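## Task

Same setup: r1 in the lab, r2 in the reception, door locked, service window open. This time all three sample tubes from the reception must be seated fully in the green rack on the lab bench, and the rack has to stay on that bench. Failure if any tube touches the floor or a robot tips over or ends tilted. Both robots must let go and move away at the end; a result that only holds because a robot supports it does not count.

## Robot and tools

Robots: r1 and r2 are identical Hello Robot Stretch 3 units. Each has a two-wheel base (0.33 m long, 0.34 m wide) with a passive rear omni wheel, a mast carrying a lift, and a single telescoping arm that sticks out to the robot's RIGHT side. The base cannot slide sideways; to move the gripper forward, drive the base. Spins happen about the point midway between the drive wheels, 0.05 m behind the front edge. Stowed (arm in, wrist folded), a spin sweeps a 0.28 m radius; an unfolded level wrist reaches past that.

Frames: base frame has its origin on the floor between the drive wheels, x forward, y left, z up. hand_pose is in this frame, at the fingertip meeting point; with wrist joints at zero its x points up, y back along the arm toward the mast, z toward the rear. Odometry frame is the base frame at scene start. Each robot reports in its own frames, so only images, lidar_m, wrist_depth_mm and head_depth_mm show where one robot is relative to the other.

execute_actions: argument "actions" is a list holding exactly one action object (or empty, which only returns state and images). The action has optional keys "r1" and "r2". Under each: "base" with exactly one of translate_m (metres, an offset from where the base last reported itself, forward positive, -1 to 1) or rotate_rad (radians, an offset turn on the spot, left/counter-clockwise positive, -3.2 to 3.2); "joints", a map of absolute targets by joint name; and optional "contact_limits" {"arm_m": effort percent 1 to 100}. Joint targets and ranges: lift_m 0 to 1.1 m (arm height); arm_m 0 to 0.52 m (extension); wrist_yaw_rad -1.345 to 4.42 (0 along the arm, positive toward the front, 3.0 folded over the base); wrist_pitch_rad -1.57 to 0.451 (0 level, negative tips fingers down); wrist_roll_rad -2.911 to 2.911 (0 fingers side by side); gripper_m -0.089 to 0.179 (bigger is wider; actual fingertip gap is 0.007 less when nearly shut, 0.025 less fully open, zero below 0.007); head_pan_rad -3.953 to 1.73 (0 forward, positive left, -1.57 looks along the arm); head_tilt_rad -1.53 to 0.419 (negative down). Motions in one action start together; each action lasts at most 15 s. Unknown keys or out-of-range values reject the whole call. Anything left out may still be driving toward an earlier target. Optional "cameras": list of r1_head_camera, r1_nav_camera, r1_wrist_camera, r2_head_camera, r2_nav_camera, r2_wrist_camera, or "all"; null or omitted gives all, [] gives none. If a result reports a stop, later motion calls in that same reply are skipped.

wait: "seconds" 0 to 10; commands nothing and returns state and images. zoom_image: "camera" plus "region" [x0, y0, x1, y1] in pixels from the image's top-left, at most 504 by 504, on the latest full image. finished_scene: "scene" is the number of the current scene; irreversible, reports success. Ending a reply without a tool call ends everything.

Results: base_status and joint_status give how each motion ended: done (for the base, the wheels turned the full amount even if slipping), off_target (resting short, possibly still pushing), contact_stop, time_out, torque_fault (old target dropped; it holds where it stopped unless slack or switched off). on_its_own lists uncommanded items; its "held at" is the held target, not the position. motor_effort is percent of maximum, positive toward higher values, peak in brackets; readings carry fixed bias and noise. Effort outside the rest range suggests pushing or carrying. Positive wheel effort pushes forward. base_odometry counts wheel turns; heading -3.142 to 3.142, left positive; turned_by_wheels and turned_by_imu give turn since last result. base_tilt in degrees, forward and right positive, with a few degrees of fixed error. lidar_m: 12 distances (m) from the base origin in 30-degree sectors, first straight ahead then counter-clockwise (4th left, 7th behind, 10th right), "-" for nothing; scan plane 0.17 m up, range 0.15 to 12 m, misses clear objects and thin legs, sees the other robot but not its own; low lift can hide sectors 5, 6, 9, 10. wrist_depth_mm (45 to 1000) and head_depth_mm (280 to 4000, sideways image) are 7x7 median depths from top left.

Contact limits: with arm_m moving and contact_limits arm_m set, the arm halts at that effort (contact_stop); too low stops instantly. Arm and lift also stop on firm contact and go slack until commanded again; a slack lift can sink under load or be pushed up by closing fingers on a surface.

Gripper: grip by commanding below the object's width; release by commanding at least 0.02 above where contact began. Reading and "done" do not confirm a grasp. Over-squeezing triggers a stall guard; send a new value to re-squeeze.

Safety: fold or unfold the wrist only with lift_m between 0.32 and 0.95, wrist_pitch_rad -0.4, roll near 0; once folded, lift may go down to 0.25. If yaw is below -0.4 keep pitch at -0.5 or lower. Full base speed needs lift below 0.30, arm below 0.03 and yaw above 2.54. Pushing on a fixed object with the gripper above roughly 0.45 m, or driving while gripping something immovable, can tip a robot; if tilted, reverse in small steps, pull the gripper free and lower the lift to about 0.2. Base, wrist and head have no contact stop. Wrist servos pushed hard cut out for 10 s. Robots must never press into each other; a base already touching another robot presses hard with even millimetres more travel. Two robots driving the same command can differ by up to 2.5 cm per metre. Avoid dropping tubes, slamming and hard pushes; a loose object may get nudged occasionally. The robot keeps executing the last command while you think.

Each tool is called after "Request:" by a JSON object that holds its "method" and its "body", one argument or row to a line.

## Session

Request:
{"method": "execute_actions", "body": {
  "actions": []
}}

Scene clock: 0.00 s.
r1.base_odometry: x=+0.000 y=+0.000 heading=+0.000 (m, m, rad; r1's odometry frame)
r1.turned_by_wheels: +0.000 (rad since the last result)
r1.turned_by_imu: +0.000 (rad since the last result)
r1.base_tilt: forward=+2.1 right=-0.4 (deg)
r1.lidar_m: 0.95 0.94 1.03 1.39 1.38 1.54 2.45 2.23 0.96 1.47 2.24 1.16
r1.head_depth_mm: 1063 1071 - - - 1051 1101 / 1022 1026 - - - 1061 1051 / 981 983 981 987 990 995 1016 / 941 946 951 956 961 964 974 / 904 906 915 919 925 931 936 / 870 876 881 888 893 896 899 / 844 844 853 857 857 865 868
r1.base_status: not commanded
r1.joint_positions: lift_m=+0.503 arm_m=-0.002 wrist_yaw_rad=+3.148 wrist_pitch_rad=-0.551 wrist_roll_rad=+0.002 gripper_m=+0.037 head_pan_rad=+0.001 head_tilt_rad=-0.009
r1.joint_status: not commanded
r1.motor_effort: left_wheel=+0 right_wheel=+0 lift_m=+29 arm_m=+0 wrist_yaw_rad=+0 wrist_pitch_rad=+5 wrist_roll_rad=+0 gripper_m=+1 head_pan_rad=+0 head_tilt_rad=+1 (%)
r1.hand_pose: x=-0.0225 y=+0.0627 z=+0.4874 quat_wxyz=(+0.191, +0.680, +0.194, +0.681) (m; r1's base frame)
r1.wrist_depth_mm: - - - - - - 900 / - - - - - - 915 / - - - - - - 936 / 905 904 910 900 907 903 896 / 774 790 798 766 793 773 774 / 676 676 681 674 - 667 665 / 610 607 - - 597 605 590
r2.base_odometry: x=+0.000 y=+0.000 heading=+0.000 (m, m, rad; r2's odometry frame)
r2.turned_by_wheels: +0.000 (rad since the last result)
r2.turned_by_imu: +0.000 (rad since the last result)
r2.base_tilt: forward=+1.3 right=+2.7 (deg)
r2.lidar_m: 1.06 1.46 3.73 1.21 2.40 3.29 1.42 1.02 0.97 1.04 1.04 1.00
r2.head_depth_mm: 945 952 949 951 947 944 945 / 997 997 998 1001 993 988 988 / 1056 1053 1050 1044 1040 1046 1038 / 1108 1110 1104 1107 1100 1101 1098 / 1174 1178 1173 1169 1162 1160 1168 / 1250 1187 1233 1226 1222 1225 1237 / 1331 1073 1432 - - 1356 1296
r2.base_status: not commanded
r2.joint_positions: lift_m=+0.499 arm_m=-0.001 wrist_yaw_rad=+3.053 wrist_pitch_rad=-0.497 wrist_roll_rad=-0.001 gripper_m=+0.037 head_pan_rad=+0.001 head_tilt_rad=+0.015
r2.joint_status: not commanded
r2.motor_effort: left_wheel=-1 right_wheel=+0 lift_m=+34 arm_m=+0 wrist_yaw_rad=+0 wrist_pitch_rad=+4 wrist_roll_rad=+0 gripper_m=+0 head_pan_rad=+1 head_tilt_rad=+1 (%)
r2.hand_pose: x=-0.0023 y=+0.0694 z=+0.4943 quat_wxyz=(+0.205, +0.692, +0.144, +0.677) (m; r2's base frame)
r2.wrist_depth_mm: - - - - - - - / - - - - - - - / - - - - - - - / 911 910 961 978 987 - - / 770 786 - 806 841 841 876 / 665 681 - 701 733 731 758 / 593 604 632 639 628 647 654
pictures: r1_head_camera (sideways: a quarter turn clockwise sets it upright), r1_nav_camera (sideways: a quarter turn counterclockwise sets it upright), r1_wrist_camera, r2_head_camera (sideways: a quarter turn clockwise sets it upright), r2_nav_camera (sideways: a quarter turn counterclockwise sets it upright), r2_wrist_camera
Images, in order (width x height): r1_head_camera 896x504, r1_nav_camera 672x504, r1_wrist_camera 644x364, r2_head_camera 896x504, r2_nav_camera 672x504, r2_wrist_camera 644x364.

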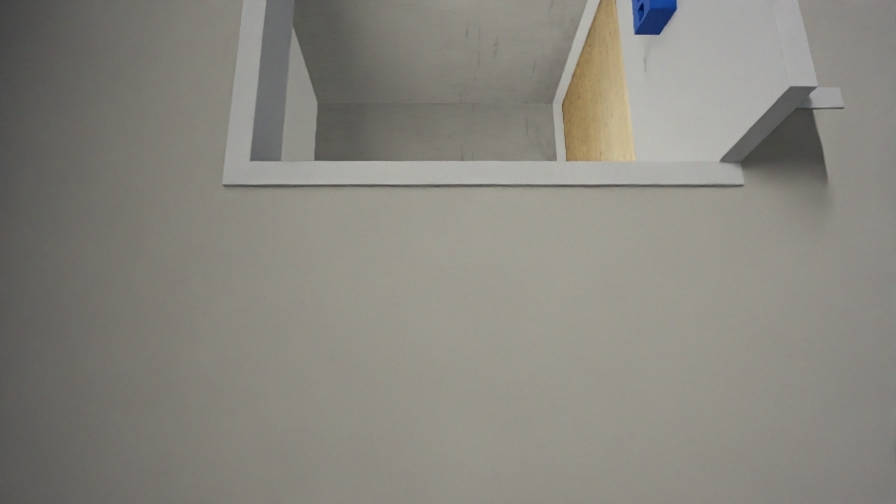

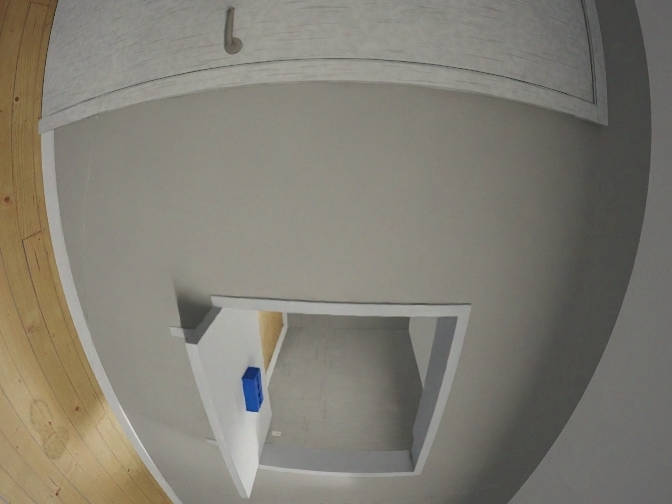

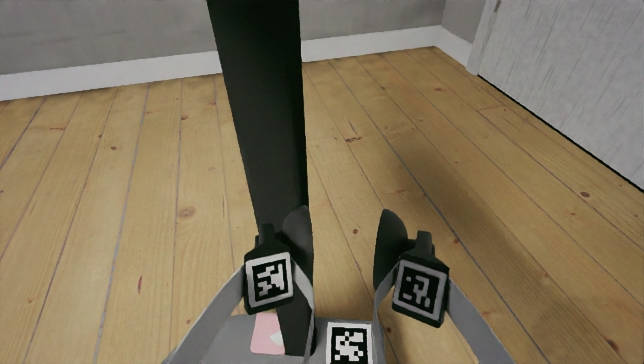

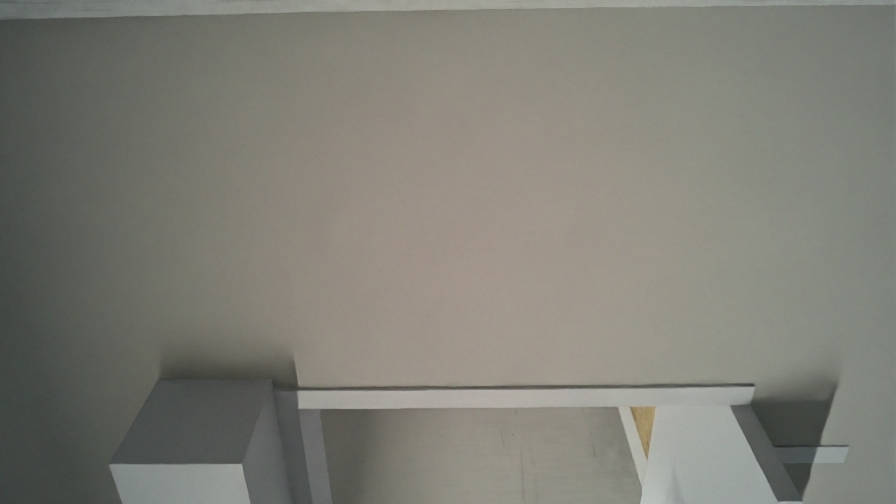

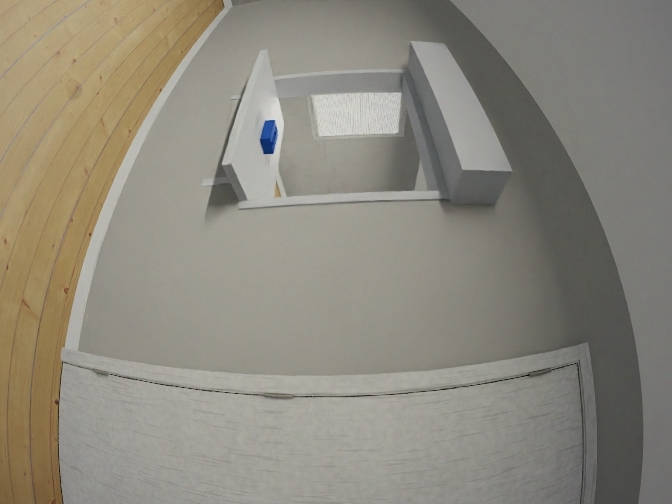

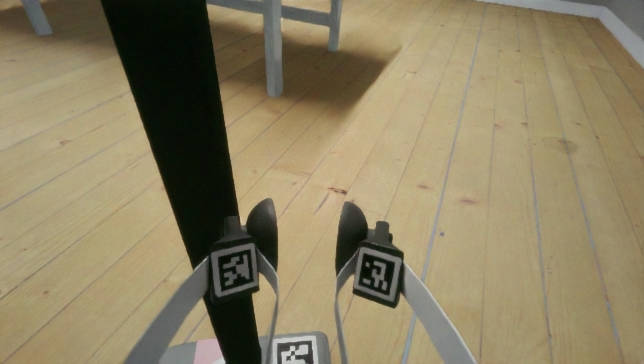

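Request:
{"method": "execute_actions", "body": {
  "actions": [
    {"r1":{"joints":{"head_pan_rad":-2.0,"head_tilt_rad":-0.5,"wrist_pitch_rad":-0.41,"lift_m":0.6}},"r2":{"joints":{"head_pan_rad":1.6,"head_tilt_rad":-0.5,"wrist_pitch_rad":-0.41,"lift_m":0.6}}}
  ],
  "cameras": ["r1_head_camera","r1_nav_camera","r2_head_camera","r2_nav_camera"]
}}

Scene clock: 2.13 s.
r1.base_odometry: x=+0.000 y=+0.000 heading=+0.000 (m, m, rad; r1's odometry frame)
r1.turned_by_wheels: +0.000 (rad since the last result)
r1.turned_by_imu: +0.000 (rad since the last result)
r1.base_tilt: forward=+2.2 right=-0.4 (deg)
r1.lidar_m: 0.95 0.94 1.03 1.39 1.38 1.53 2.45 2.23 0.96 1.48 2.24 1.16
r1.head_depth_mm: 3109 3336 1704 2503 1909 1509 1244 / 3424 3701 1702 2276 1926 1514 1251 / 3715 - 1727 1175 1858 1475 1250 / 3804 - 1732 1219 1856 1477 1249 / 3518 3881 3978 2282 1886 1518 1254 / 3307 3539 3660 2299 1849 1522 1249 / 3044 3303 3511 2677 1929 1528 1257
r1.base_status: not commanded
r1.joint_positions: lift_m=+0.600 arm_m=-0.002 wrist_yaw_rad=+3.148 wrist_pitch_rad=-0.428 wrist_roll_rad=+0.002 gripper_m=+0.037 head_pan_rad=-1.993 head_tilt_rad=-0.494
r1.joint_status: all done
r1.motor_effort: left_wheel=+0(0) right_wheel=+0(0) lift_m=+35(36) arm_m=+0(0) wrist_yaw_rad=+0(1) wrist_pitch_rad=+8(11) wrist_roll_rad=+0(0) gripper_m=+0(1) head_pan_rad=-2(29) head_tilt_rad=-2(24) (%)
r1.hand_pose: x=-0.0227 y=+0.0801 z=+0.6101 quat_wxyz=(+0.149, +0.691, +0.153, +0.691) (m; r1's base frame)
r1.wrist_depth_mm: - - - - - - 871 / - - - - - - 913 / - - - - - - 920 / - - - - - - 957 / - - - - - - 954 / 856 860 872 872 - 862 862 / 745 750 741 750 735 744 755
r2.base_odometry: x=+0.000 y=+0.000 heading=+0.000 (m, m, rad; r2's odometry frame)
r2.turned_by_wheels: +0.000 (rad since the last result)
r2.turned_by_imu: +0.001 (rad since the last result)
r2.base_tilt: forward=+1.3 right=+2.7 (deg)
r2.lidar_m: 1.06 1.46 3.75 1.21 2.39 3.29 1.41 1.02 0.97 1.04 1.04 1.00
r2.head_depth_mm: 3188 3419 3607 2679 2048 1631 1357 / 3308 3641 3825 2709 2057 1626 1350 / 3488 3717 1837 2492 2014 1611 1351 / 3658 - 1703 1434 1895 1598 1352 / 3884 - 1695 2268 1969 1621 1348 / - - 1691 2424 2028 1623 1346 / 3874 - 1685 2573 2036 1624 1344
r2.base_status: not commanded
r2.joint_positions: lift_m=+0.600 arm_m=-0.001 wrist_yaw_rad=+3.053 wrist_pitch_rad=-0.430 wrist_roll_rad=-0.001 gripper_m=+0.037 head_pan_rad=+1.593 head_tilt_rad=-0.493
r2.joint_status: all done
r2.motor_effort: left_wheel=-1(0) right_wheel=+0(0) lift_m=+40(43) arm_m=+0(0) wrist_yaw_rad=+0(1) wrist_pitch_rad=+7(8) wrist_roll_rad=+0(0) gripper_m=+0(0) head_pan_rad=+5(57) head_tilt_rad=-2(21) (%)
r2.hand_pose: x=-0.0015 y=+0.0785 z=+0.6097 quat_wxyz=(+0.182, +0.696, +0.120, +0.684) (m; r2's base frame)
r2.wrist_depth_mm: - - - - - - - / - - - - - - - / - - - - - - - / - - - - - - - / 961 971 - - - - - / 829 837 - 863 893 907 912 / 712 721 745 748 758 780 786
pictures: r1_head_camera (sideways: a quarter turn clockwise sets it upright), r1_nav_camera (sideways: a quarter turn counterclockwise sets it upright), r2_head_camera (sideways: a quarter turn clockwise sets it upright), r2_nav_camera (sideways: a quarter turn counterclockwise sets it upright)
Images, in order (width x height): r1_head_camera 896x504, r1_nav_camera 672x504, r2_head_camera 896x504, r2_nav_camera 672x504.

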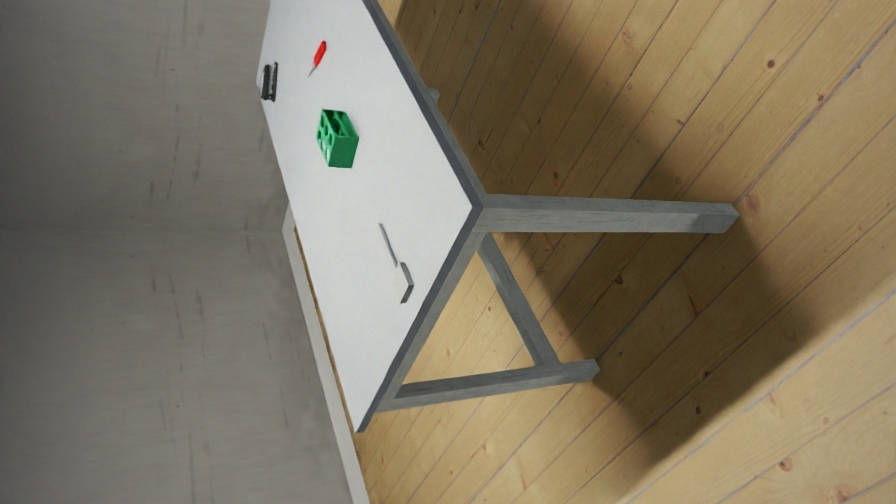

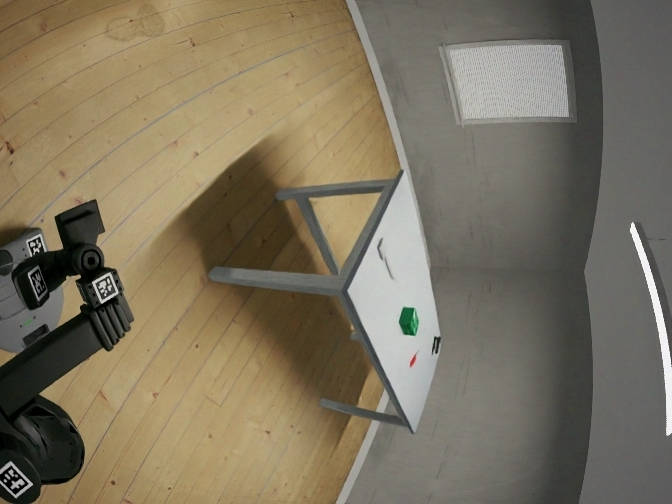

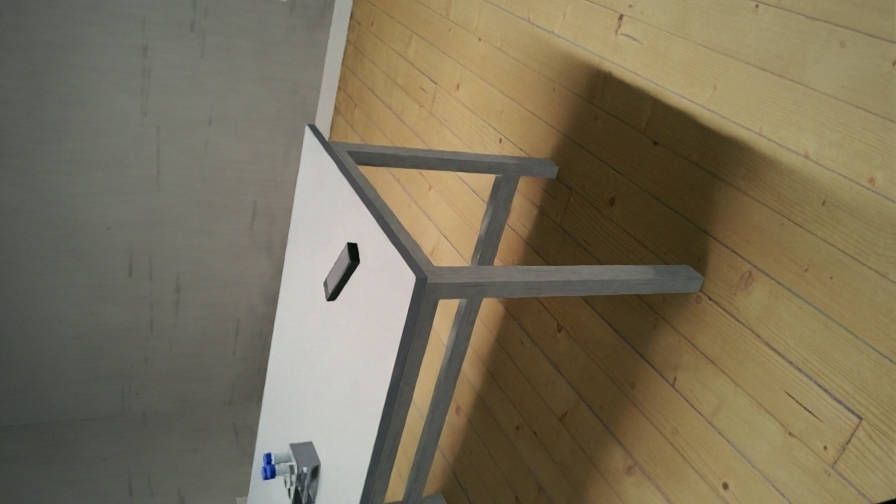

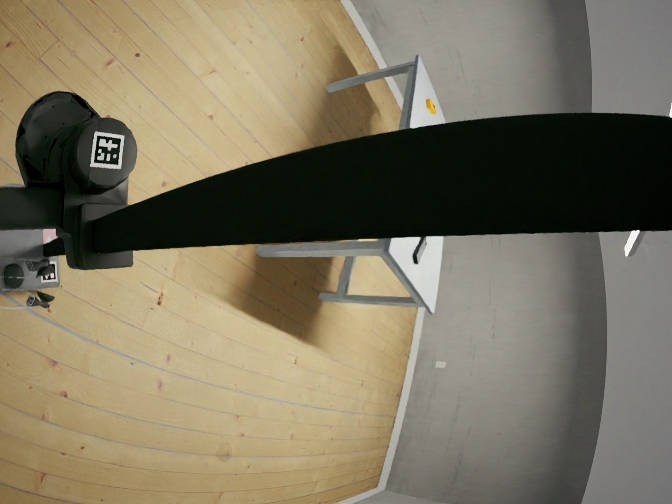

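Request:
{"method": "execute_actions", "body": {
  "actions": [
    {"r1":{"base":{"rotate_rad":0.39},"joints":{"head_pan_rad":-1.57,"head_tilt_rad":-0.5,"lift_m":0.29}},"r2":{"base":{"rotate_rad":2.348},"joints":{"head_pan_rad":-0.8,"head_tilt_rad":-0.5,"lift_m":0.29}}}
  ],
  "cameras": ["r1_head_camera","r2_head_camera","r2_nav_camera"]
}}

Scene clock: 10.77 s.
r1.base_odometry: x=+0.000 y=+0.000 heading=+0.390 (m, m, rad; r1's odometry frame)
r1.turned_by_wheels: +0.390 (rad since the last result)
r1.turned_by_imu: +0.390 (rad since the last result)
r1.base_tilt: forward=+1.9 right=-0.4 (deg)
r1.lidar_m: 0.94 0.98 1.39 1.38 1.46 2.07 2.23 0.96 1.48 3.18 1.29 0.98
r1.head_depth_mm: 2786 3064 3319 2624 1917 1507 1247 / 2781 3052 3350 2651 1933 1515 1253 / 2841 3074 3341 2631 1924 1523 1251 / 2815 3141 3407 2652 1927 1521 1251 / 2863 3115 3435 2634 1949 1512 1250 / 2820 3071 3266 2640 1938 1521 1258 / 2282 2305 2339 2315 1954 1519 1255
r1.base_status: done
r1.joint_positions: lift_m=+0.290 arm_m=-0.002 wrist_yaw_rad=+3.148 wrist_pitch_rad=-0.428 wrist_roll_rad=+0.002 gripper_m=+0.037 head_pan_rad=-1.577 head_tilt_rad=-0.494
r1.joint_status: all done
r1.motor_effort: left_wheel=-2(5) right_wheel=+2(6) lift_m=+23(31) arm_m=+0(0) wrist_yaw_rad=-1(0) wrist_pitch_rad=+7(8) wrist_roll_rad=+0(0) gripper_m=+0(0) head_pan_rad=+3(21) head_tilt_rad=-3(2) (%)
r1.hand_pose: x=-0.0227 y=+0.0801 z=+0.3007 quat_wxyz=(+0.148, +0.691, +0.152, +0.691) (m; r1's base frame)
r1.wrist_depth_mm: - - - - - - - / - - - - - - - / 895 895 905 897 907 910 906 / 704 709 708 704 711 717 714 / 584 586 584 583 604 579 584 / 492 513 - - - 495 493 / 437 - - - 421 431 429
r2.base_odometry: x=+0.000 y=+0.000 heading=+2.348 (m, m, rad; r2's odometry frame)
r2.turned_by_wheels: +2.348 (rad since the last result)
r2.turned_by_imu: +2.352 (rad since the last result)
r2.base_tilt: forward=+1.3 right=+2.7 (deg)
r2.lidar_m: 2.29 2.05 1.14 0.98 0.97 1.15 1.00 1.00 1.18 2.01 1.79 1.22
r2.head_depth_mm: 3165 3425 3541 2725 2044 1625 1356 / 3326 3534 3738 2725 2052 1623 1351 / 3446 3725 3530 2474 2042 1618 1350 / 3635 3807 1703 2623 2035 1621 1347 / 3767 - 1707 1346 1892 1571 1343 / - - 1680 2363 2022 1626 1347 / - - 1663 2483 2010 1617 1350
r2.base_status: done
r2.joint_positions: lift_m=+0.290 arm_m=-0.001 wrist_yaw_rad=+3.053 wrist_pitch_rad=-0.430 wrist_roll_rad=-0.001 gripper_m=+0.037 head_pan_rad=-0.793 head_tilt_rad=-0.494
r2.joint_status: all done
r2.motor_effort: left_wheel=-3(11) right_wheel=+1(6) lift_m=+26(34) arm_m=+0(1) wrist_yaw_rad=+0(1) wrist_pitch_rad=+7(7) wrist_roll_rad=+0(0) gripper_m=-1(0) head_pan_rad=-5(58) head_tilt_rad=-3(3) (%)
r2.hand_pose: x=-0.0015 y=+0.0785 z=+0.3002 quat_wxyz=(+0.182, +0.696, +0.120, +0.684) (m; r2's base frame)
r2.wrist_depth_mm: 797 - 968 - - - - / 845 913 - - - - - / 817 830 881 906 932 970 - / 661 664 703 711 726 743 778 / 548 556 - 582 593 609 626 / 471 503 - - 506 512 519 / - - - - 432 442 452
pictures: r1_head_camera (sideways: a quarter turn clockwise sets it upright), r2_head_camera (sideways: a quarter turn clockwise sets it upright), r2_nav_camera (sideways: a quarter turn counterclockwise sets it upright)
Images, in order (width x height): r1_head_camera 896x504, r2_head_camera 896x504, r2_nav_camera 672x504.

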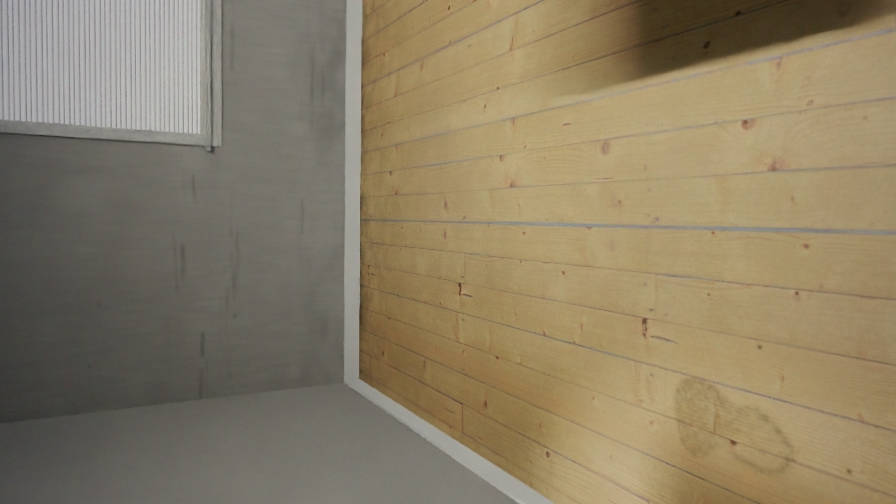

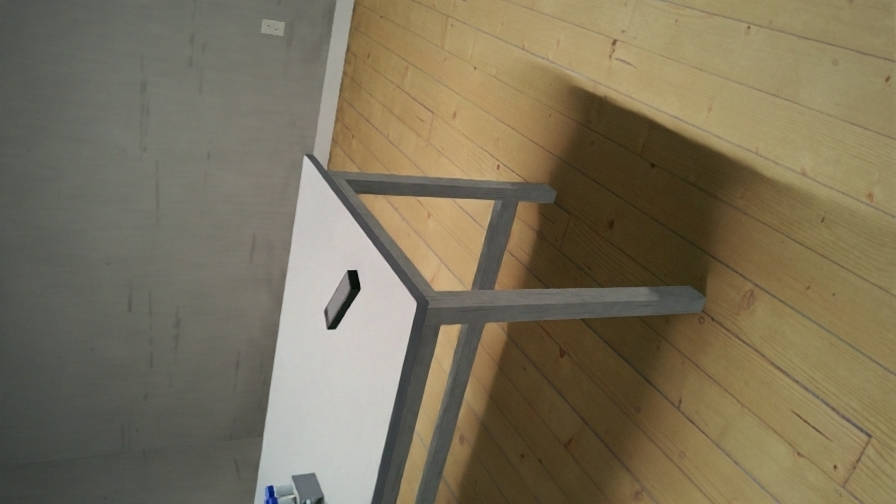

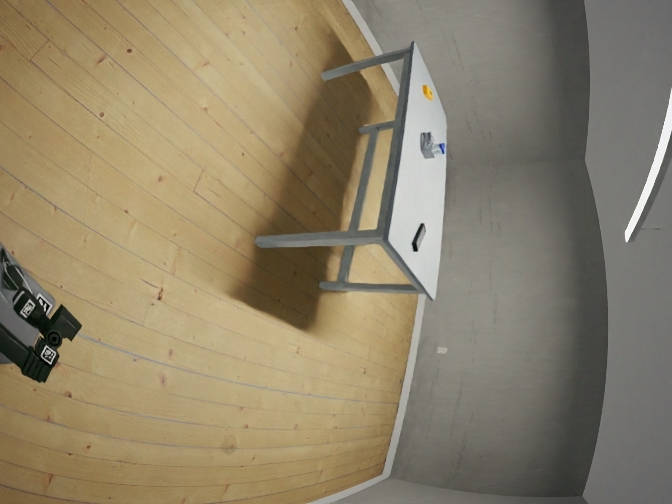

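Request:
{"method": "execute_actions", "body": {
  "actions": [
    {"r1":{"base":{"translate_m":-1.0},"joints":{"head_tilt_rad":-0.6,"head_pan_rad":-1.7}},"r2":{"base":{"translate_m":1.0},"joints":{"head_pan_rad":-1.1,"head_tilt_rad":-0.6}}}
  ],
  "cameras": ["r1_head_camera","r2_head_camera"]
}}

Scene clock: 16.33 s.
r1.base_odometry: x=-0.925 y=-0.380 heading=+0.390 (m, m, rad; r1's odometry frame)
r1.turned_by_wheels: +0.000 (rad since the last result)
r1.turned_by_imu: -0.006 (rad since the last result)
r1.base_tilt: forward=+2.0 right=-0.4 (deg)
r1.lidar_m: 1.94 1.95 1.47 1.43 1.50 2.11 2.37 1.28 1.29 1.26 0.66 2.01
r1.head_depth_mm: 2841 3165 1297 915 1576 1398 1183 / 2854 3192 1299 919 1570 1405 1182 / 2802 3173 1305 920 1580 1417 1188 / 2814 3132 1317 925 817 1411 1188 / 2752 3091 1315 927 807 1406 1191 / 2772 3094 1329 932 798 1415 1166 / 2752 3102 3236 932 796 1310 1194
r1.base_status: done
r1.joint_positions: lift_m=+0.290 arm_m=-0.002 wrist_yaw_rad=+3.148 wrist_pitch_rad=-0.428 wrist_roll_rad=+0.002 gripper_m=+0.037 head_pan_rad=-1.693 head_tilt_rad=-0.592
r1.joint_status: all done
r1.motor_effort: left_wheel=-1(10) right_wheel=+1(4) lift_m=+23(23) arm_m=+0(0) wrist_yaw_rad=+0(0) wrist_pitch_rad=+8(8) wrist_roll_rad=+0(0) gripper_m=+0(0) head_pan_rad=-2(11) head_tilt_rad=-3(11) (%)
r1.hand_pose: x=-0.0227 y=+0.0801 z=+0.3007 quat_wxyz=(+0.148, +0.691, +0.152, +0.691) (m; r1's base frame)
r1.wrist_depth_mm: - - - - - - - / - - - - - - - / 899 894 909 892 910 904 892 / 708 703 708 710 714 724 713 / 583 584 578 583 598 578 582 / 493 512 - - - 496 495 / 435 - - - 424 429 427
r2.base_odometry: x=-0.701 y=+0.713 heading=+2.348 (m, m, rad; r2's odometry frame)
r2.turned_by_wheels: +0.000 (rad since the last result)
r2.turned_by_imu: +0.003 (rad since the last result)
r2.base_tilt: forward=+1.3 right=+2.7 (deg)
r2.lidar_m: 2.33 2.33 1.48 1.27 1.27 1.44 1.95 1.98 2.27 0.81 1.41 1.33
r2.head_depth_mm: 2920 3175 1311 951 1715 1497 1247 / 2913 3201 1297 950 1721 1491 1271 / 3012 3258 1304 948 1753 1496 1275 / 3068 3329 1294 948 1756 1496 1277 / 3095 3335 1300 948 1805 1500 1267 / 3122 3446 1105 966 1808 1489 1272 / 3161 3506 1287 980 1804 1488 1264
r2.base_status: done
r2.joint_positions: lift_m=+0.290 arm_m=-0.001 wrist_yaw_rad=+3.053 wrist_pitch_rad=-0.430 wrist_roll_rad=-0.001 gripper_m=+0.037 head_pan_rad=-1.093 head_tilt_rad=-0.592
r2.joint_status: all done
r2.motor_effort: left_wheel=-4(9) right_wheel=+2(6) lift_m=+27(27) arm_m=+0(0) wrist_yaw_rad=+0(0) wrist_pitch_rad=+7(7) wrist_roll_rad=+0(0) gripper_m=+0(0) head_pan_rad=-5(36) head_tilt_rad=-3(12) (%)
r2.hand_pose: x=-0.0015 y=+0.0785 z=+0.3002 quat_wxyz=(+0.182, +0.696, +0.120, +0.684) (m; r2's base frame)
r2.wrist_depth_mm: - - - - - - - / - - - - - - - / 823 822 882 906 933 974 - / 654 680 703 714 728 745 770 / 550 554 - 585 599 607 619 / 472 505 - - 506 511 527 / - - - - 436 444 451
pictures: r1_head_camera (sideways: a quarter turn clockwise sets it upright), r2_head_camera (sideways: a quarter turn clockwise sets it upright)
Images, in order (width x height): r1_head_camera 896x504, r2_head_camera 896x504.

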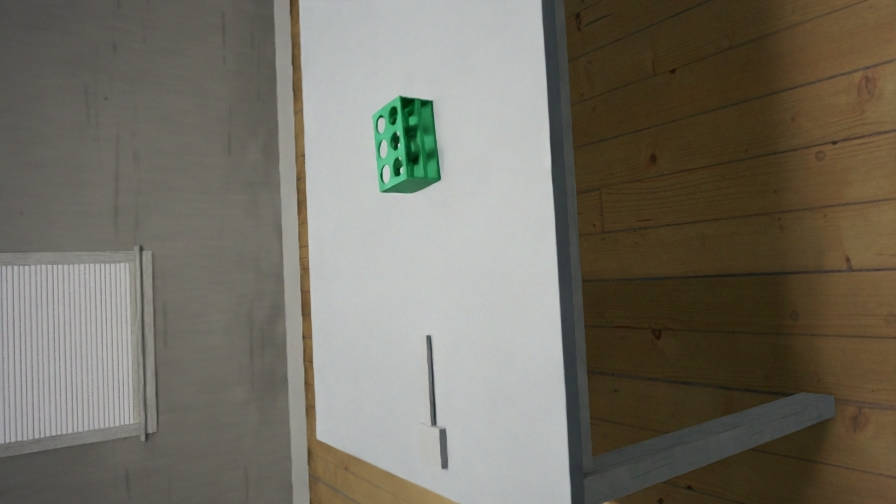

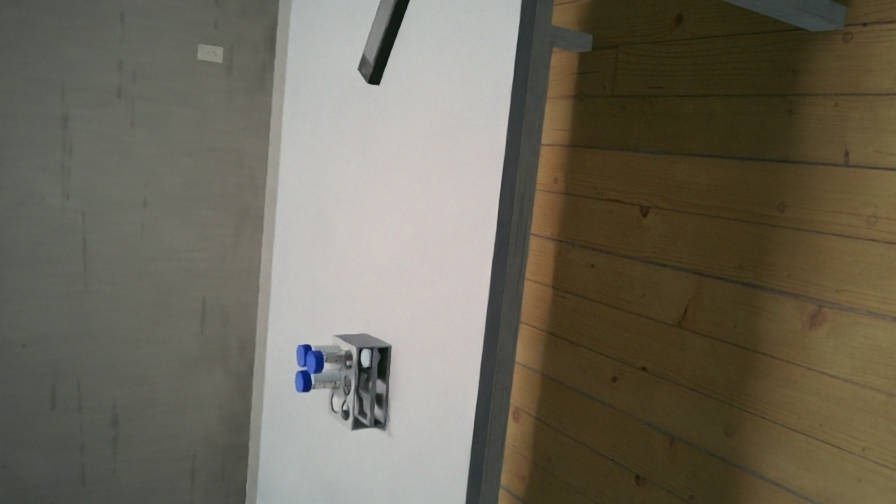

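Request:
{"method": "execute_actions", "body": {
  "actions": [
    {"r1":{"base":{"translate_m":-0.25},"joints":{"head_pan_rad":-1.5,"lift_m":0.775,"wrist_yaw_rad":0,"wrist_pitch_rad":-0.41,"gripper_m":0.179}},"r2":{"base":{"translate_m":0.385},"joints":{"head_pan_rad":-1.3,"lift_m":0.775,"wrist_yaw_rad":0,"wrist_pitch_rad":-0.41,"gripper_m":0.179}}}
  ],
  "cameras": ["r1_head_camera","r2_head_camera","r1_wrist_camera","r2_wrist_camera"]
}}

Scene clock: 22.17 s.
r1.base_odometry: x=-1.156 y=-0.475 heading=+0.390 (m, m, rad; r1's odometry frame)
r1.turned_by_wheels: +0.000 (rad since the last result)
r1.turned_by_imu: -0.002 (rad since the last result)
r1.base_tilt: forward=+2.0 right=-0.4 (deg)
r1.lidar_m: 2.19 1.96 1.47 1.44 1.51 2.14 2.12 1.06 1.28 1.25 0.78 2.27
r1.head_depth_mm: 2749 3014 1299 916 780 1399 1212 / 2739 3057 1298 919 787 1430 1213 / 2749 3085 1309 894 789 1445 - / 2820 3164 1317 910 807 1433 1190 / 2834 3162 1327 929 823 1437 1189 / 2870 3221 1329 930 1589 1421 1195 / 2923 3259 3310 934 1590 1344 1189
r1.base_status: done
r1.joint_positions: lift_m=+0.775 arm_m=-0.002 wrist_yaw_rad=+0.002 wrist_pitch_rad=-0.428 wrist_roll_rad=+0.002 gripper_m=+0.179 head_pan_rad=-1.507 head_tilt_rad=-0.592
r1.joint_status: all done
r1.motor_effort: left_wheel=+0(8) right_wheel=+1(5) lift_m=+35(38) arm_m=+0(1) wrist_yaw_rad=-2(3) wrist_pitch_rad=+8(10) wrist_roll_rad=+0(0) gripper_m=+0(100) head_pan_rad=+3(16) head_tilt_rad=-3(3) (%)
r1.hand_pose: x=-0.0210 y=-0.3662 z=+0.7852 quat_wxyz=(+0.691, +0.151, -0.691, -0.150) (m; r1's base frame)
r1.wrist_depth_mm: - 662 656 546 673 678 676 / 413 416 415 415 418 419 418 / 431 421 409 350 340 337 326 / - - - - - - - / 604 - - - - - - / - - - - - - - / 930 888 935 936 941 929 902
r2.base_odometry: x=-0.971 y=+0.988 heading=+2.348 (m, m, rad; r2's odometry frame)
r2.turned_by_wheels: +0.000 (rad since the last result)
r2.turned_by_imu: +0.002 (rad since the last result)
r2.base_tilt: forward=+1.3 right=+2.7 (deg)
r2.lidar_m: 1.97 1.97 1.60 1.37 1.37 1.56 2.33 2.35 0.93 1.31 1.31 0.98
r2.head_depth_mm: 2927 3225 1315 952 856 1485 1305 / 2925 3189 1296 952 853 1494 1328 / 2912 3192 1304 949 846 1492 1298 / 2919 3178 1298 945 845 1500 1252 / 2876 3174 1297 942 841 1498 1271 / 2876 3167 1296 941 838 1495 1266 / 2892 3151 1292 942 831 1491 1267
r2.base_status: done
r2.joint_positions: lift_m=+0.775 arm_m=-0.001 wrist_yaw_rad=+0.002 wrist_pitch_rad=-0.430 wrist_roll_rad=-0.001 gripper_m=+0.179 head_pan_rad=-1.293 head_tilt_rad=-0.593
r2.joint_status: all done
r2.motor_effort: left_wheel=-2(9) right_wheel=+1(6) lift_m=+40(41) arm_m=+0(0) wrist_yaw_rad=-1(3) wrist_pitch_rad=+7(7) wrist_roll_rad=+0(0) gripper_m=+1(95) head_pan_rad=-4(28) head_tilt_rad=-3(2) (%)
r2.hand_pose: x=-0.0212 y=-0.3664 z=+0.7848 quat_wxyz=(+0.691, +0.152, -0.690, -0.151) (m; r2's base frame)
r2.wrist_depth_mm: 548 531 609 659 723 - - / 366 382 410 459 488 559 - / 398 434 - - - - - / - - - - - - - / - - - - - - - / - - - - - - - / 891 907 924 942 956 962 990
pictures: r1_head_camera (sideways: a quarter turn clockwise sets it upright), r1_wrist_camera, r2_head_camera (sideways: a quarter turn clockwise sets it upright), r2_wrist_camera
Images, in order (width x height): r1_head_camera 896x504, r1_wrist_camera 644x364, r2_head_camera 896x504, r2_wrist_camera 644x364.

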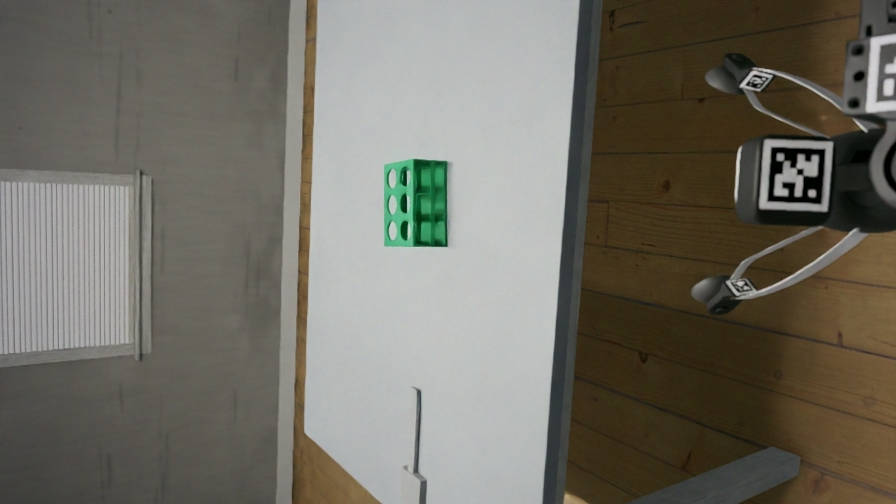

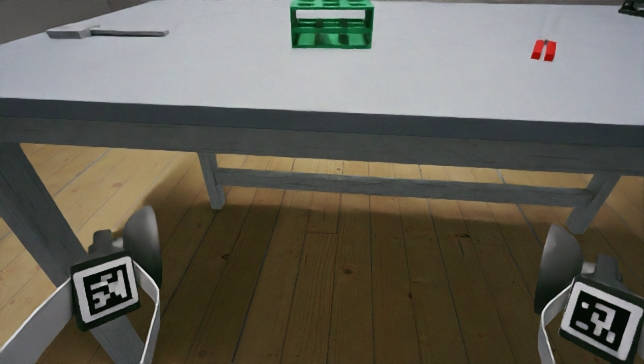

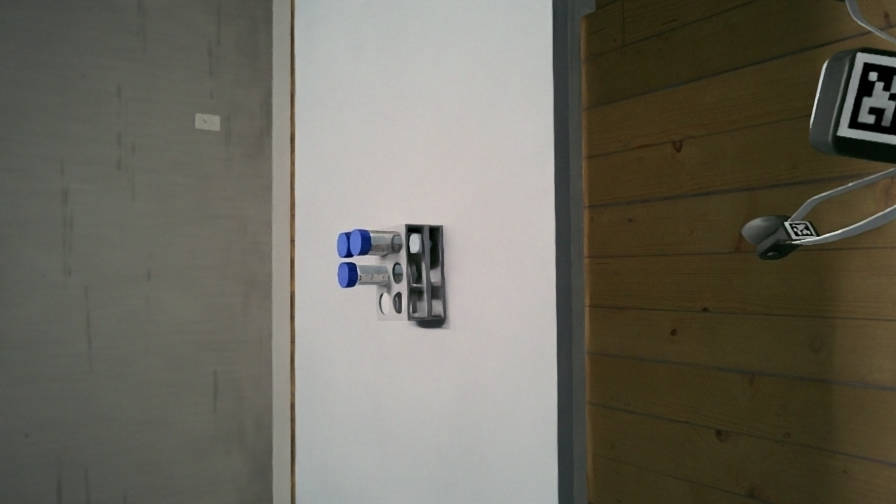

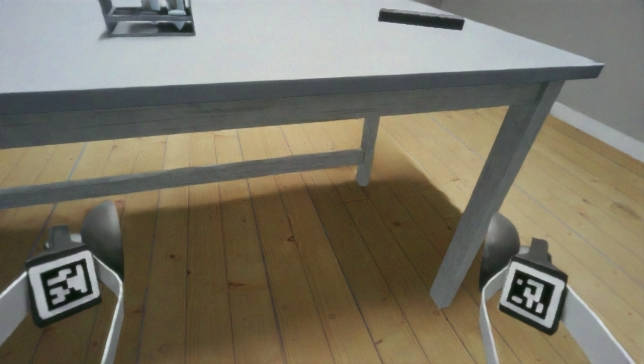

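Request:
{"method": "execute_actions", "body": {
  "actions": [
    {"r1":{"base":{"rotate_rad":0.01},"joints":{"lift_m":0.782,"arm_m":0.36}},"r2":{"base":{"rotate_rad":0.324},"joints":{"head_pan_rad":-1.5,"lift_m":0.782,"arm_m":0.32}}}
  ],
  "cameras": ["r1_wrist_camera","r2_wrist_camera"]
}}

Scene clock: 26.53 s.
r1.base_odometry: x=-1.156 y=-0.475 heading=+0.400 (m, m, rad; r1's odometry frame)
r1.turned_by_wheels: +0.010 (rad since the last result)
r1.turned_by_imu: +0.009 (rad since the last result)
r1.base_tilt: forward=+2.0 right=-0.4 (deg)
r1.lidar_m: 2.19 1.95 1.47 1.44 1.52 2.15 2.12 1.06 1.28 1.25 0.79 2.26
r1.head_depth_mm: 2725 3032 1300 956 - - 1153 / 2741 3054 1306 - 798 1400 1185 / 2775 3091 1303 916 1580 1406 1185 / 2817 3117 1310 920 806 1408 1187 / 2845 3186 1315 926 827 1414 1190 / 2850 3240 1325 930 1592 1422 1193 / 2951 3304 3245 935 1594 1318 1194
r1.base_status: done
r1.joint_positions: lift_m=+0.782 arm_m=+0.360 wrist_yaw_rad=+0.002 wrist_pitch_rad=-0.428 wrist_roll_rad=+0.002 gripper_m=+0.179 head_pan_rad=-1.507 head_tilt_rad=-0.593
r1.joint_status: all done
r1.motor_effort: left_wheel=-2(6) right_wheel=+2(4) lift_m=+35(37) arm_m=+2(2) wrist_yaw_rad=-1(2) wrist_pitch_rad=+8(8) wrist_roll_rad=+0(0) gripper_m=+1(0) head_pan_rad=+2(3) head_tilt_rad=-3(3) (%)
r1.hand_pose: x=-0.0212 y=-0.7278 z=+0.7922 quat_wxyz=(+0.691, +0.151, -0.691, -0.150) (m; r1's base frame)
r1.wrist_depth_mm: - 695 - - - - - / 433 433 401 275 431 433 435 / 312 312 283 249 284 313 316 / 244 245 245 239 239 247 247 / 202 210 202 203 203 202 203 / 177 172 172 172 172 172 - / 146 150 149 149 150 150 144
r2.base_odometry: x=-0.971 y=+0.988 heading=+2.672 (m, m, rad; r2's odometry frame)
r2.turned_by_wheels: +0.324 (rad since the last result)
r2.turned_by_imu: +0.325 (rad since the last result)
r2.base_tilt: forward=+1.3 right=+2.7 (deg)
r2.lidar_m: 1.96 1.86 1.40 1.37 1.44 2.05 2.32 0.93 1.34 1.31 0.98 0.99
r2.head_depth_mm: 2796 3137 1312 951 813 - 1266 / 2885 3132 1306 1030 - 1501 1273 / 2864 3162 1306 949 - 1503 1274 / 2925 3197 1306 946 1666 1495 1272 / 2957 3206 1295 942 859 1498 1270 / 2977 3276 1287 942 1652 1496 1273 / 2989 3289 1293 944 1649 1483 1267
r2.base_status: done
r2.joint_positions: lift_m=+0.782 arm_m=+0.320 wrist_yaw_rad=+0.000 wrist_pitch_rad=-0.430 wrist_roll_rad=-0.001 gripper_m=+0.179 head_pan_rad=-1.493 head_tilt_rad=-0.593
r2.joint_status: all done
r2.motor_effort: left_wheel=-3(9) right_wheel=+1(4) lift_m=+40(42) arm_m=+4(4) wrist_yaw_rad=-1(1) wrist_pitch_rad=+7(7) wrist_roll_rad=+0(0) gripper_m=+0(0) head_pan_rad=-5(27) head_tilt_rad=-3(2) (%)
r2.hand_pose: x=-0.0215 y=-0.6875 z=+0.7918 quat_wxyz=(+0.691, +0.151, -0.690, -0.151) (m; r2's base frame)
r2.wrist_depth_mm: 566 609 643 339 664 - - / 382 397 407 312 401 484 509 / 288 295 304 304 314 342 357 / 230 236 241 249 257 264 271 / 199 196 201 205 209 221 220 / - 167 171 174 177 175 187 / 144 147 149 151 154 156 159
pictures: r1_wrist_camera, r2_wrist_camera
Images, in order (width x height): r1_wrist_camera 644x364, r2_wrist_camera 644x364.

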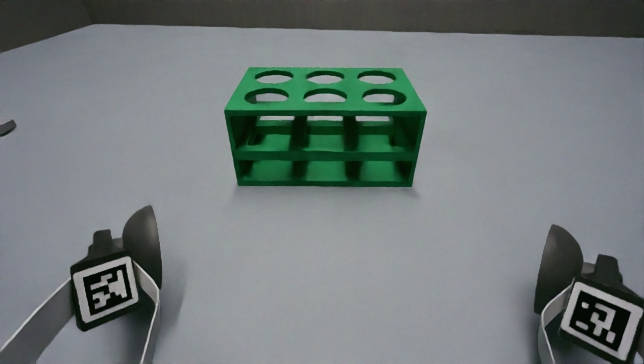

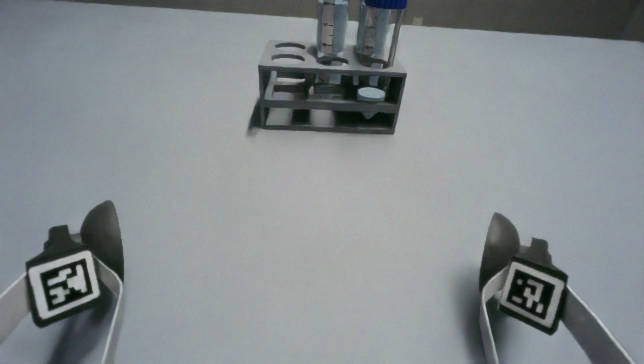

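Request:
{"method": "execute_actions", "body": {
  "actions": [
    {"r1":{"base":{"rotate_rad":0.017},"joints":{"lift_m":0.777,"arm_m":0.43}},"r2":{"base":{"rotate_rad":-0.013},"joints":{"lift_m":0.777,"arm_m":0.47}}}
  ],
  "cameras": ["r1_wrist_camera","r2_wrist_camera"]
}}

Scene clock: 29.70 s.
r1.base_odometry: x=-1.156 y=-0.475 heading=+0.417 (m, m, rad; r1's odometry frame)
r1.turned_by_wheels: +0.017 (rad since the last result)
r1.turned_by_imu: +0.016 (rad since the last result)
r1.base_tilt: forward=+2.1 right=-0.4 (deg)
r1.lidar_m: 2.19 1.91 1.47 1.44 1.52 2.16 2.12 1.06 1.27 1.25 0.79 2.25
r1.head_depth_mm: 2729 2979 1298 954 - - 1152 / 2765 3053 1302 - 785 1408 1185 / 2782 3083 1310 - 789 1409 1188 / 2821 3134 1314 896 808 1414 1187 / 2868 3199 1314 927 1586 1415 1186 / 2921 3264 1318 929 1586 1422 1198 / 2937 3327 3267 933 1600 1207 1197
r1.base_status: done
r1.joint_positions: lift_m=+0.777 arm_m=+0.430 wrist_yaw_rad=+0.002 wrist_pitch_rad=-0.428 wrist_roll_rad=+0.002 gripper_m=+0.179 head_pan_rad=-1.507 head_tilt_rad=-0.593
r1.joint_status: all done
r1.motor_effort: left_wheel=-1(7) right_wheel=+2(7) lift_m=+23(31) arm_m=+3(6) wrist_yaw_rad=-1(1) wrist_pitch_rad=+8(8) wrist_roll_rad=+0(0) gripper_m=+0(1) head_pan_rad=+2(3) head_tilt_rad=-3(4) (%)
r1.hand_pose: x=-0.0212 y=-0.7978 z=+0.7878 quat_wxyz=(+0.691, +0.151, -0.691, -0.150) (m; r1's base frame)
r1.wrist_depth_mm: - - - - - - - / 420 417 419 418 419 420 423 / 303 302 273 196 185 304 305 / 237 237 180 197 179 229 239 / 195 203 183 180 178 197 197 / - 166 167 166 167 167 - / 141 145 145 145 145 145 140
r2.base_odometry: x=-0.971 y=+0.988 heading=+2.659 (m, m, rad; r2's odometry frame)
r2.turned_by_wheels: -0.013 (rad since the last result)
r2.turned_by_imu: -0.012 (rad since the last result)
r2.base_tilt: forward=+1.3 right=+2.7 (deg)
r2.lidar_m: 1.96 1.87 1.41 1.37 1.44 2.02 2.33 0.93 0.97 1.31 0.99 0.98
r2.head_depth_mm: 2861 3125 1310 974 811 - - / 2857 3144 1307 - 821 1496 1270 / 2872 3160 1372 - 841 1490 1269 / 2958 3202 1291 928 848 1499 1275 / 2936 3228 1290 946 857 1500 1268 / 2958 3216 1289 942 1658 1491 1264 / 2968 3283 1291 940 1652 1481 1270
r2.base_status: done
r2.joint_positions: lift_m=+0.777 arm_m=+0.470 wrist_yaw_rad=+0.000 wrist_pitch_rad=-0.430 wrist_roll_rad=-0.001 gripper_m=+0.179 head_pan_rad=-1.493 head_tilt_rad=-0.593
r2.joint_status: all done
r2.motor_effort: left_wheel=-1(6) right_wheel=+1(1) lift_m=+26(40) arm_m=+4(4) wrist_yaw_rad=+1(0) wrist_pitch_rad=+7(7) wrist_roll_rad=+0(0) gripper_m=+0(0) head_pan_rad=-5(5) head_tilt_rad=-3(3) (%)
r2.hand_pose: x=-0.0215 y=-0.8375 z=+0.7872 quat_wxyz=(+0.691, +0.151, -0.690, -0.151) (m; r2's base frame)
r2.wrist_depth_mm: 543 582 616 171 133 - - / 367 383 401 208 184 466 489 / 276 283 218 188 193 327 342 / 222 227 185 187 180 254 263 / 193 190 186 189 192 214 212 / - 161 165 168 172 168 179 / 139 141 144 146 149 151 154
pictures: r1_wrist_camera, r2_wrist_camera
Images, in order (width x height): r1_wrist_camera 644x364, r2_wrist_camera 644x364.

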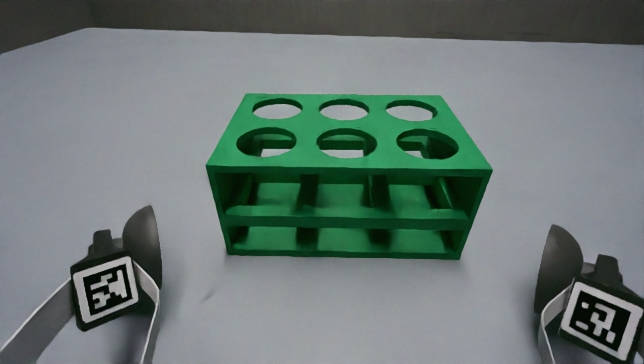

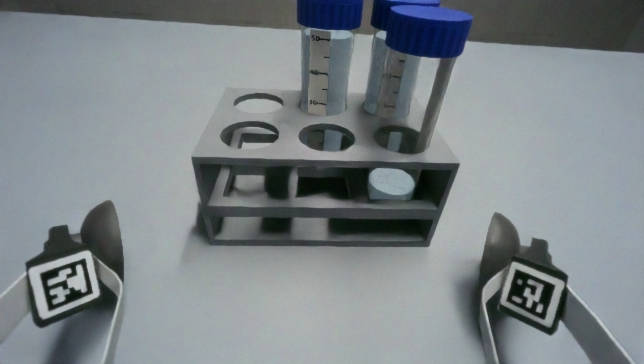

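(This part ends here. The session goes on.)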